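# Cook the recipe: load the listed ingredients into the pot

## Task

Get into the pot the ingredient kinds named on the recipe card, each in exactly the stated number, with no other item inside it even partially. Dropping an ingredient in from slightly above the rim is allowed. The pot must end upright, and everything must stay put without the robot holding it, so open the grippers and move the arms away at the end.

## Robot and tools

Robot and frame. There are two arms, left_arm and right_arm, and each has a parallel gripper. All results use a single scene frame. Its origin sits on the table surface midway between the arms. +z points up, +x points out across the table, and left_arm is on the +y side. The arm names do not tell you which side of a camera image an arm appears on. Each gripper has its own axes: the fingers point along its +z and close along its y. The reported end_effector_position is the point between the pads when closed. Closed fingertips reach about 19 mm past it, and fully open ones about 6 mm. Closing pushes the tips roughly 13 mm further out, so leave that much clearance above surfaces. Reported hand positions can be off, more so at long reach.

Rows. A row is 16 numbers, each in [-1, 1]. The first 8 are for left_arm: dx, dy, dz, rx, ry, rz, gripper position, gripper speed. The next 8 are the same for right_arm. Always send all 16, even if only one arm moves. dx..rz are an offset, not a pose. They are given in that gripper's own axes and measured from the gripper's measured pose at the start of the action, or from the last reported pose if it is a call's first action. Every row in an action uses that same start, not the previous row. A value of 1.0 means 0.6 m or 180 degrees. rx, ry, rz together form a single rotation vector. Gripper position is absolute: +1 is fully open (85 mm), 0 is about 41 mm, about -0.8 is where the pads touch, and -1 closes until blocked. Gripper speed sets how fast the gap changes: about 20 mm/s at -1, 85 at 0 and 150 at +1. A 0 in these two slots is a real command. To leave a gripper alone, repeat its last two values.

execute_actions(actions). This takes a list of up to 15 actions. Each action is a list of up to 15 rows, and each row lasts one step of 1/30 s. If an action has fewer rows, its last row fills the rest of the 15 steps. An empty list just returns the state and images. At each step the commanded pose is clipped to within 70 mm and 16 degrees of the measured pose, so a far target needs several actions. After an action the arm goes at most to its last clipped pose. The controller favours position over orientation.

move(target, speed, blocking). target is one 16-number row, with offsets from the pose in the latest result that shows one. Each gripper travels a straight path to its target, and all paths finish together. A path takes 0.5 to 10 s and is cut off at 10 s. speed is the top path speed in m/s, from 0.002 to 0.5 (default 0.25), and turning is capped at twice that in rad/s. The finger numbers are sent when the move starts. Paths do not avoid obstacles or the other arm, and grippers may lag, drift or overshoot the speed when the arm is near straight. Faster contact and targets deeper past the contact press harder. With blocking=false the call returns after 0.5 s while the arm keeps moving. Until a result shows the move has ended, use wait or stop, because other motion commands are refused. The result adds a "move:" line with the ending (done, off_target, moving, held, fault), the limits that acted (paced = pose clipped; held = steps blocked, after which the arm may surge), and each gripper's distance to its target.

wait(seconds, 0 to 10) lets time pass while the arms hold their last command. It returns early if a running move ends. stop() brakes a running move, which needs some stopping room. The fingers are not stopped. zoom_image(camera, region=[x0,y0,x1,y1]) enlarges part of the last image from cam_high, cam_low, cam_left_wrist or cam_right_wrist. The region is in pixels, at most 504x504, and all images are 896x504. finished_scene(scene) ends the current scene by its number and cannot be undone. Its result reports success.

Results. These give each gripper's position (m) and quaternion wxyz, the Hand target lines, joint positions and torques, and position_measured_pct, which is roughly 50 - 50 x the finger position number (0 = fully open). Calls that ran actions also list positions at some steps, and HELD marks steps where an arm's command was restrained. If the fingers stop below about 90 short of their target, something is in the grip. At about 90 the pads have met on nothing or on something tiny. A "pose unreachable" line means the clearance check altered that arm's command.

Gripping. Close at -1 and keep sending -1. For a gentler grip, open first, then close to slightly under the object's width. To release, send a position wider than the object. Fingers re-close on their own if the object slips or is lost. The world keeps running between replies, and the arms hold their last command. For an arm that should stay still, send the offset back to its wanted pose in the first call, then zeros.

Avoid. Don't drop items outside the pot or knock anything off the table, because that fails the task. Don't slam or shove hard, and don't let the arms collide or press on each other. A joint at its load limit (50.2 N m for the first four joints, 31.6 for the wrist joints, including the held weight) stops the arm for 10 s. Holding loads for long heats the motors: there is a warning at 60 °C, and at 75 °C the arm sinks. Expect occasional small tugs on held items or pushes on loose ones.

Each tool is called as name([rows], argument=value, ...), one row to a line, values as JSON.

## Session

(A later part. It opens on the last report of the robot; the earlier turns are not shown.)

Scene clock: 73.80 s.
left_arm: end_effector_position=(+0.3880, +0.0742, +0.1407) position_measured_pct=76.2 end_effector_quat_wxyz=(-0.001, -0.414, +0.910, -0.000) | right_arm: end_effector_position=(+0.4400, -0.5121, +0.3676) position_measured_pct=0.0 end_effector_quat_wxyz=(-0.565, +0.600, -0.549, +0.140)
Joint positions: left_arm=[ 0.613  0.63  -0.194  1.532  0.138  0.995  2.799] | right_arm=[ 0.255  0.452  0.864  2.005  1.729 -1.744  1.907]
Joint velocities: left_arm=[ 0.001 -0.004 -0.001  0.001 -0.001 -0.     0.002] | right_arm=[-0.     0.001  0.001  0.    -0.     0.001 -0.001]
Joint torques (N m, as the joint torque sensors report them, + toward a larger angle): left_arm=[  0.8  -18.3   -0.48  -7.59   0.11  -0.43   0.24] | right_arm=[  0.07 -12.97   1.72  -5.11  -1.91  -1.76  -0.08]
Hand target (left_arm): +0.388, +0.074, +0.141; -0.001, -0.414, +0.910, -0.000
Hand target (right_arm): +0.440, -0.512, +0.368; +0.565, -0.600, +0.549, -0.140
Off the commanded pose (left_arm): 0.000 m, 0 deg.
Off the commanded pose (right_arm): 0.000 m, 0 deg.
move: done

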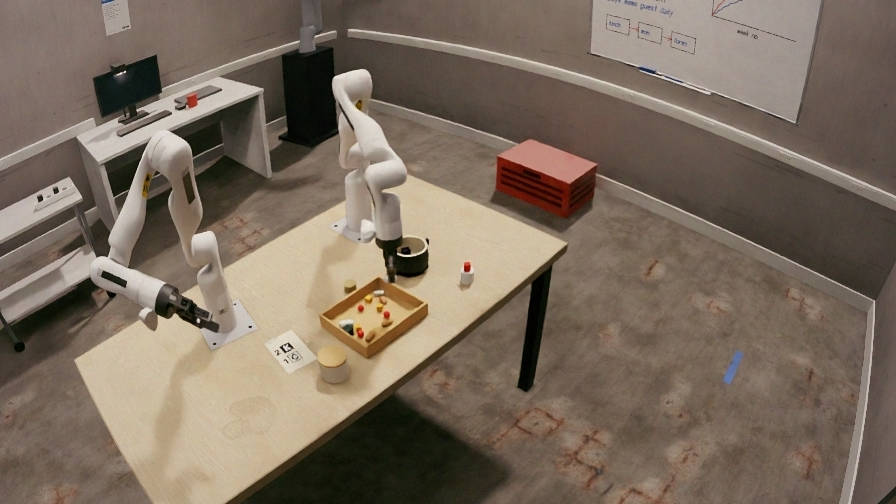

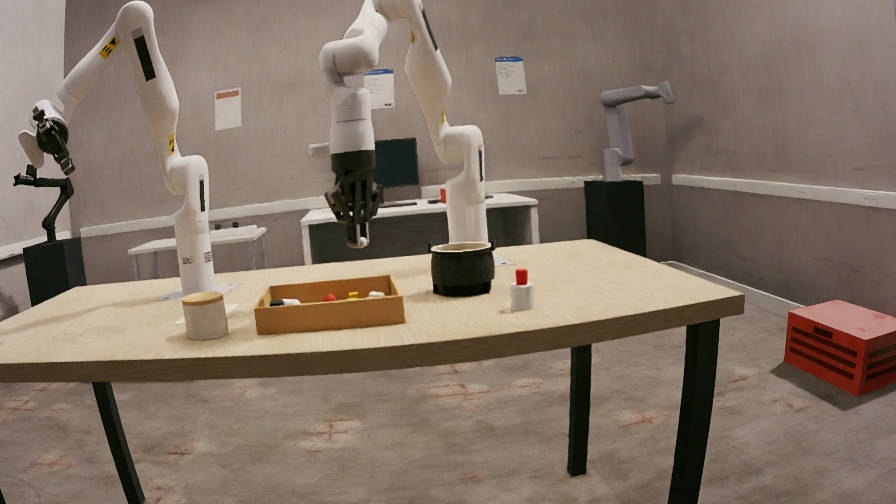

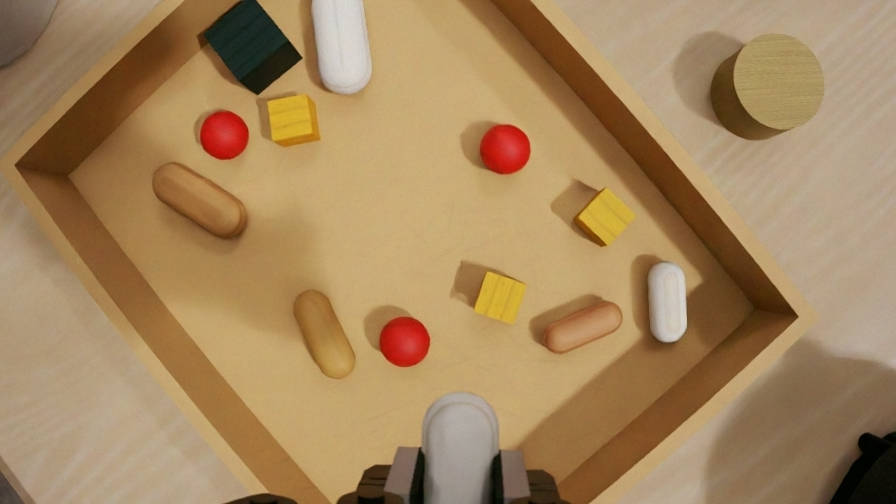

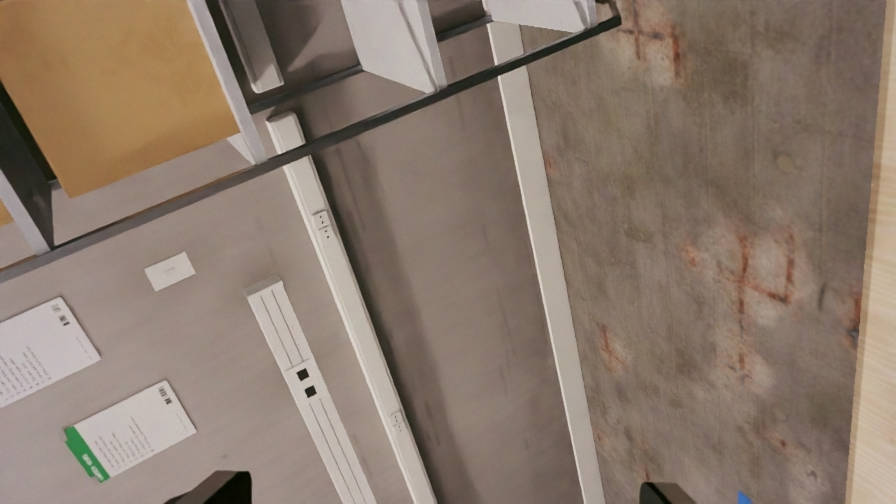

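move(target=[-0.115,0.366,0.038,0,0,0,-0.65,0,0,0,0,0,0,0,1,0], speed=0.3)

execute_actions([
  [[0,0,0,0,0,0,-0.1,0,0,0,0,0,0,0,1,0]],
])

move(target=[-0.12,0,-0.2,0,0,0,-0.1,0,0,0,0,0,0,0,1,0], speed=0.3)

Scene clock: 77.40 s.
left_arm: end_effector_position=(+0.2684, +0.2705, +0.1177) position_measured_pct=76.2 end_effector_quat_wxyz=(-0.001, -0.413, +0.911, +0.000) | right_arm: end_effector_position=(+0.4400, -0.5121, +0.3676) position_measured_pct=0.0 end_effector_quat_wxyz=(-0.565, +0.600, -0.549, +0.140)
Joint positions: left_arm=[ 0.335  0.34  -0.261  2.173  0.144  0.647  2.391] | right_arm=[ 0.255  0.452  0.864  2.005  1.729 -1.744  1.907]
Joint velocities: left_arm=[-0.01  -0.009 -0.014  0.002  0.009 -0.    -0.01 ] | right_arm=[-0.     0.001  0.    -0.    -0.    -0.     0.002]
Joint torques (N m, as the joint torque sensors report them, + toward a larger angle): left_arm=[  0.9  -11.18  -0.24  -5.34   0.08  -0.25  -0.37] | right_arm=[  0.07 -13.04   1.79  -4.99  -1.85  -1.84  -0.14]
Hand target (left_arm): +0.269, +0.271, +0.118; -0.001, -0.414, +0.910, +0.000
Hand target (right_arm): +0.440, -0.512, +0.368; +0.565, -0.600, +0.549, -0.140
Off the commanded pose (left_arm): 0.001 m, 0 deg.
Off the commanded pose (right_arm): 0.000 m, 0 deg.
move: done

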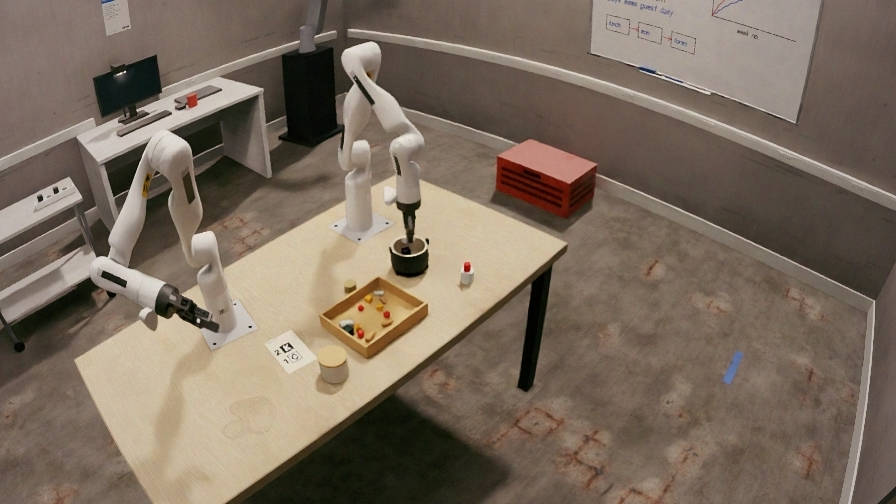

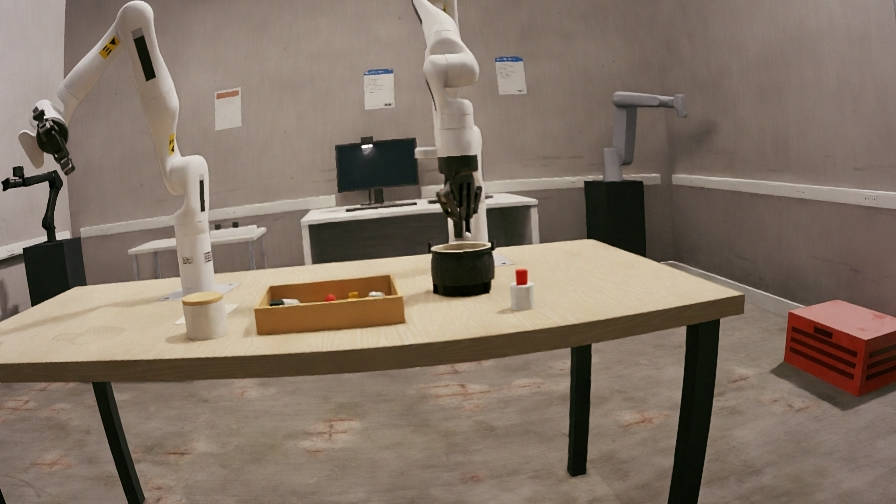

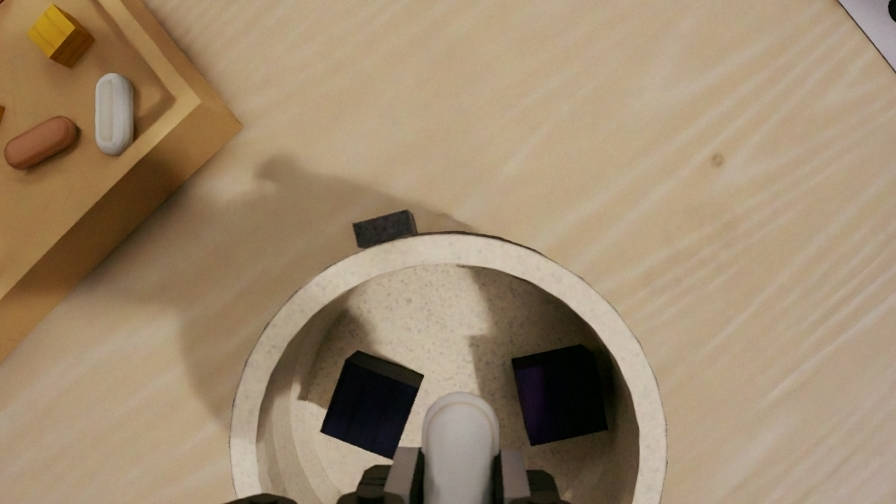

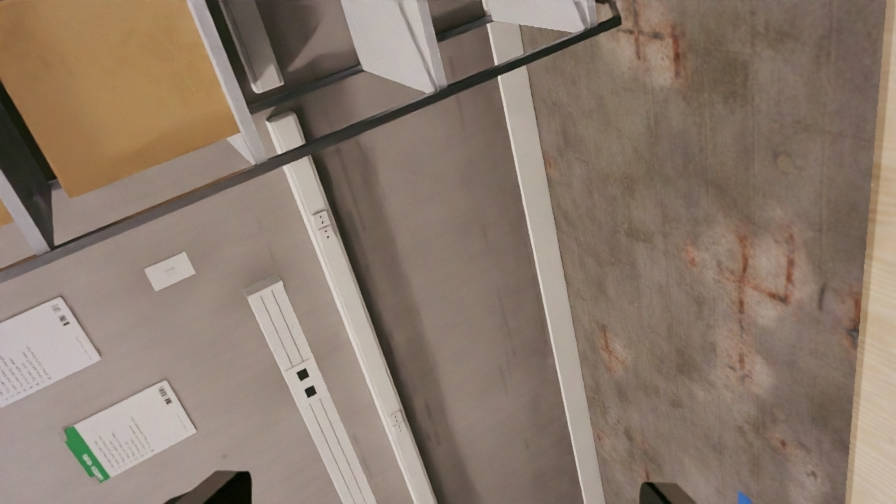

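Scene clock: 77.90 s.
left_arm: end_effector_position=(+0.2684, +0.2705, +0.1177) position_measured_pct=55.2 end_effector_quat_wxyz=(-0.001, -0.413, +0.911, +0.000) | right_arm: end_effector_position=(+0.4400, -0.5121, +0.3676) position_measured_pct=0.0 end_effector_quat_wxyz=(-0.565, +0.600, -0.549, +0.140)
Joint positions: left_arm=[ 0.335  0.34  -0.261  2.173  0.144  0.647  2.39 ] | right_arm=[ 0.255  0.452  0.864  2.005  1.729 -1.744  1.907]
Joint velocities: left_arm=[ 0.001  0.     0.002 -0.001  0.     0.    -0.   ] | right_arm=[ 0.     0.    -0.    -0.001 -0.     0.     0.   ]
Joint torques (N m, as the joint torque sensors report them, + toward a larger angle): left_arm=[  0.78 -11.5   -0.11  -5.39  -0.01  -0.13   0.1 ] | right_arm=[  0.08 -13.05   1.79  -5.02  -1.87  -1.79  -0.14]
Hand target (left_arm): +0.268, +0.271, +0.118; -0.001, -0.413, +0.911, +0.000
Hand target (right_arm): +0.440, -0.512, +0.368; +0.565, -0.600, +0.549, -0.140
Off the commanded pose (left_arm): 0.000 m, 0 deg.
Off the commanded pose (right_arm): 0.000 m, 0 deg.
Step readings (end_effector_position):
0: left_arm (+0.2684, +0.2705, +0.1177) | right_arm (+0.4400, -0.5121, +0.3676)
1: left_arm (+0.2684, +0.2706, +0.1177) | right_arm (+0.4400, -0.5121, +0.3676)
2: left_arm (+0.2683, +0.2704, +0.1176) | right_arm (+0.4400, -0.5121, +0.3676)
4: left_arm (+0.2683, +0.2704, +0.1176) | right_arm (+0.4400, -0.5121, +0.3676)
8: left_arm (+0.2684, +0.2705, +0.1177) | right_arm (+0.4400, -0.5121, +0.3676)
15: end_effector_position above

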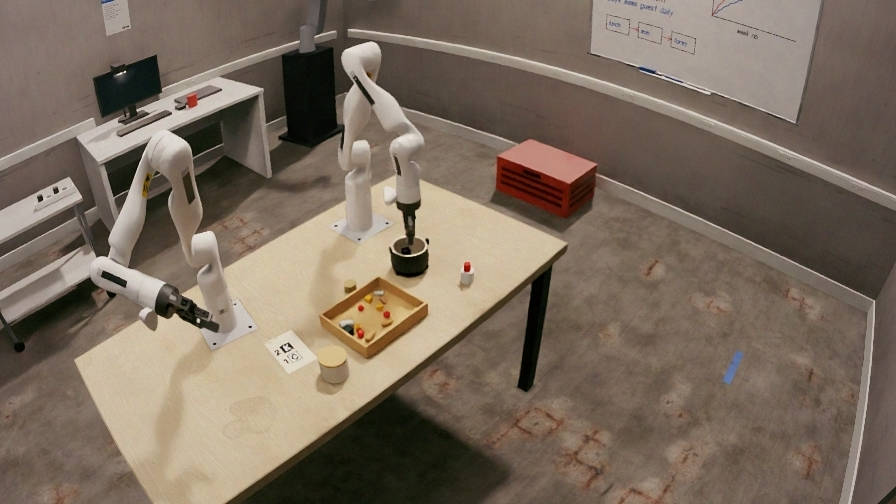

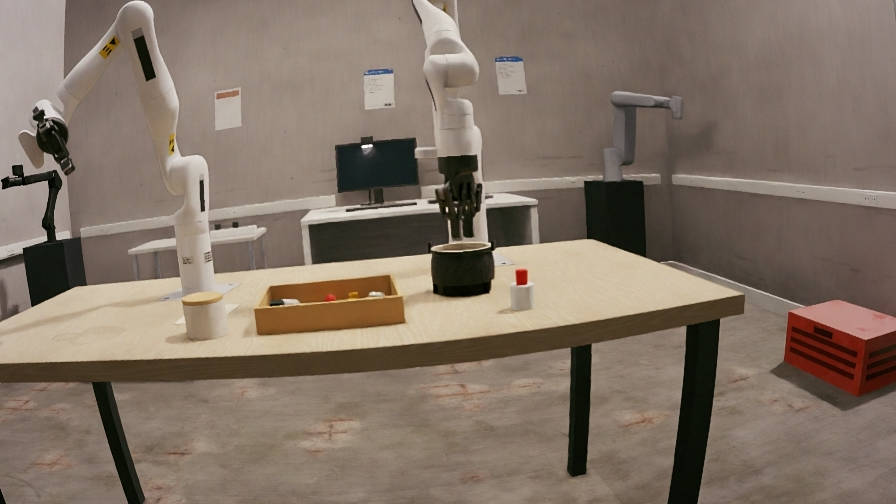

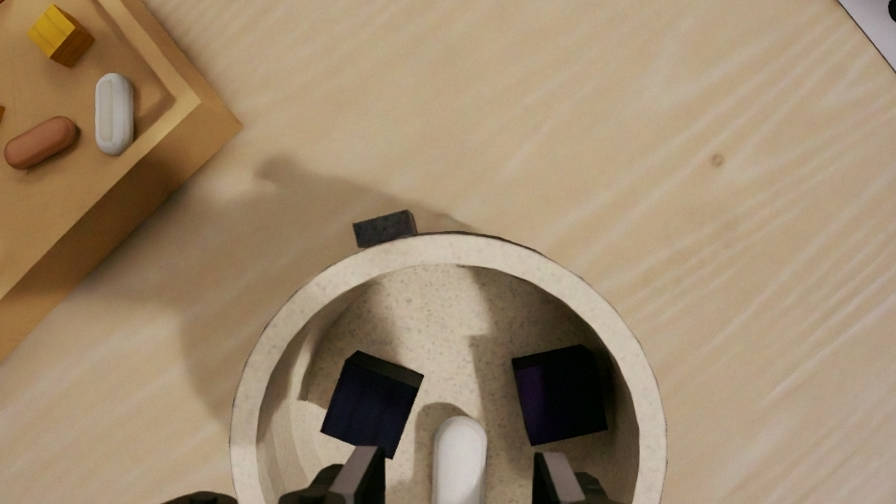

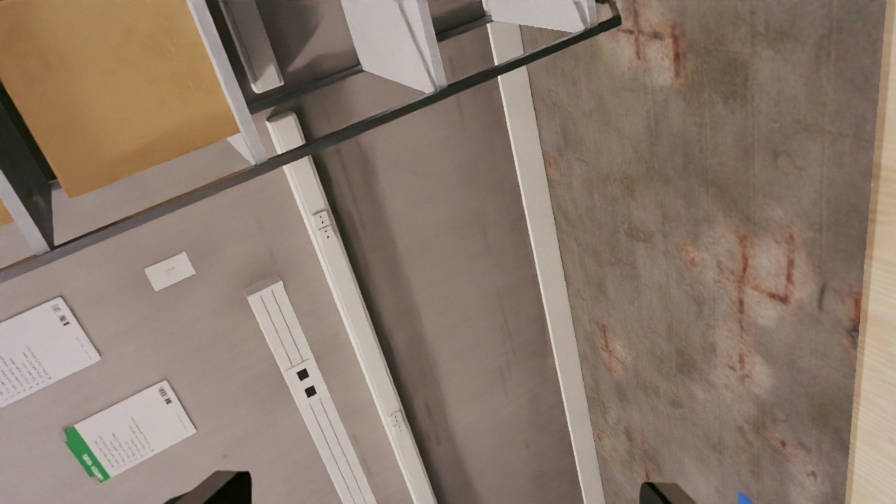

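Scene clock: 78.83 s.
left_arm: end_effector_position=(+0.3162, +0.3245, +0.2378) position_measured_pct=54.8 end_effector_quat_wxyz=(-0.001, -0.413, +0.911, +0.000) | right_arm: end_effector_position=(+0.4400, -0.5121, +0.3676) position_measured_pct=0.0 end_effector_quat_wxyz=(-0.565, +0.600, -0.549, +0.140)
Joint positions: left_arm=[ 0.231  0.22  -0.323  1.845  0.078  1.092  2.295] | right_arm=[ 0.255  0.452  0.864  2.005  1.729 -1.744  1.907]
Joint velocities: left_arm=[-0.002  0.001 -0.003 -0.003  0.001  0.     0.   ] | right_arm=[-0.    -0.    -0.002  0.001 -0.     0.     0.001]
Joint torques (N m, as the joint torque sensors report them, + toward a larger angle): left_arm=[  0.33 -11.44   0.23  -7.83  -0.07  -0.21   0.1 ] | right_arm=[  0.   -12.9    1.7   -5.11  -1.85  -1.71  -0.12]
Hand target (left_arm): +0.316, +0.325, +0.238; -0.001, -0.413, +0.911, +0.000
Hand target (right_arm): +0.440, -0.512, +0.368; +0.565, -0.600, +0.549, -0.140
Off the commanded pose (left_arm): 0.000 m, 0 deg.
Off the commanded pose (right_arm): 0.000 m, 0 deg.
move: done

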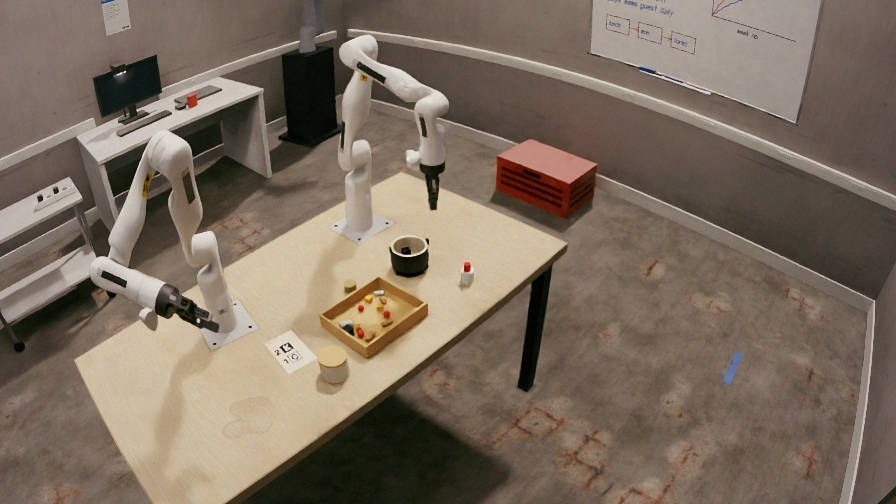

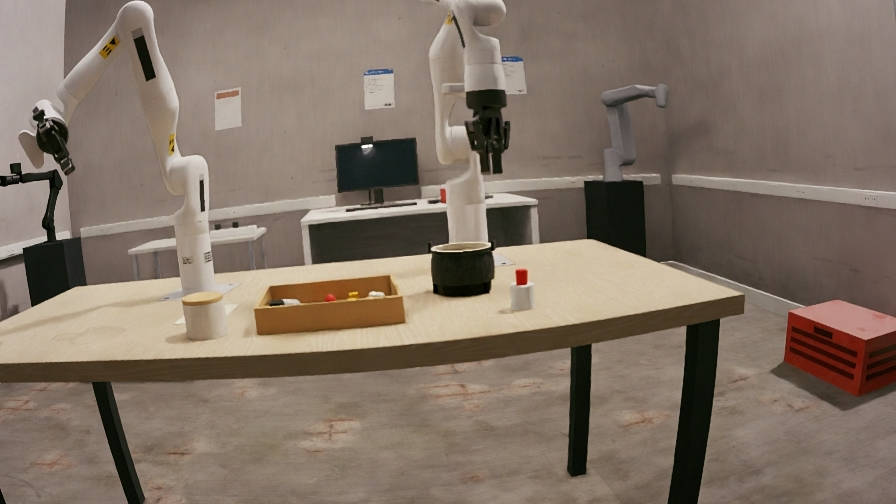

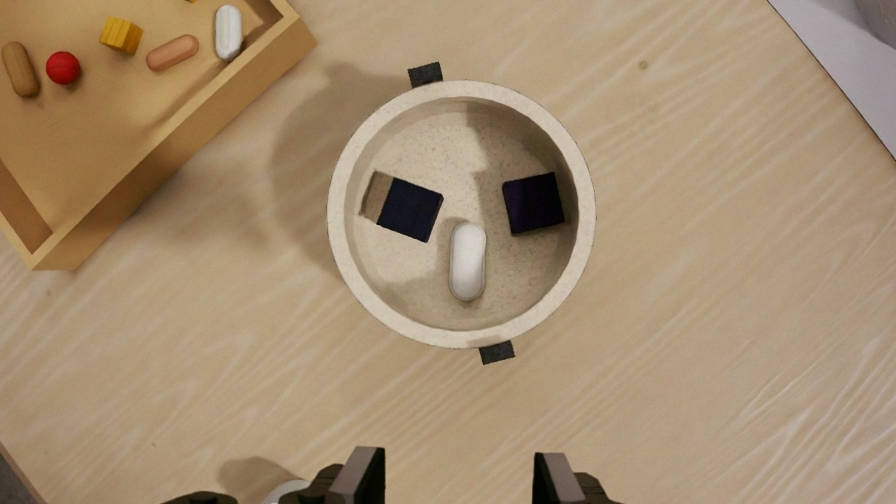

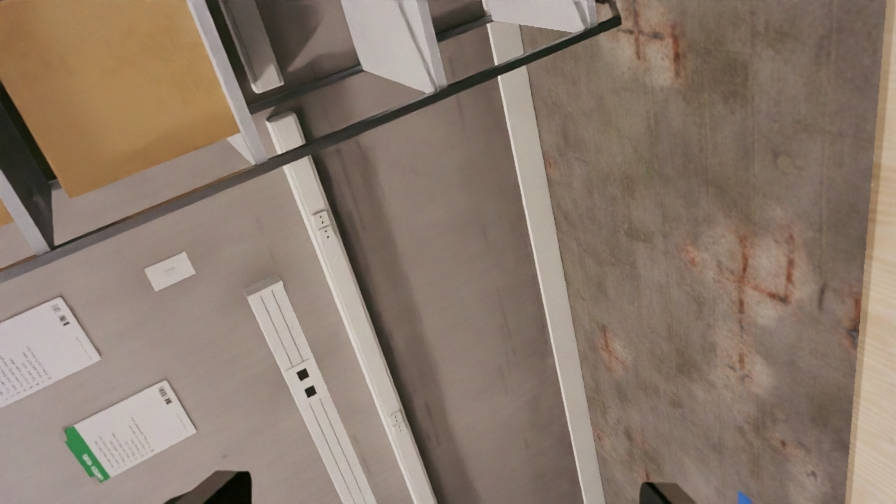

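finished_scene(scene=1)

The scene is finished: the task was done.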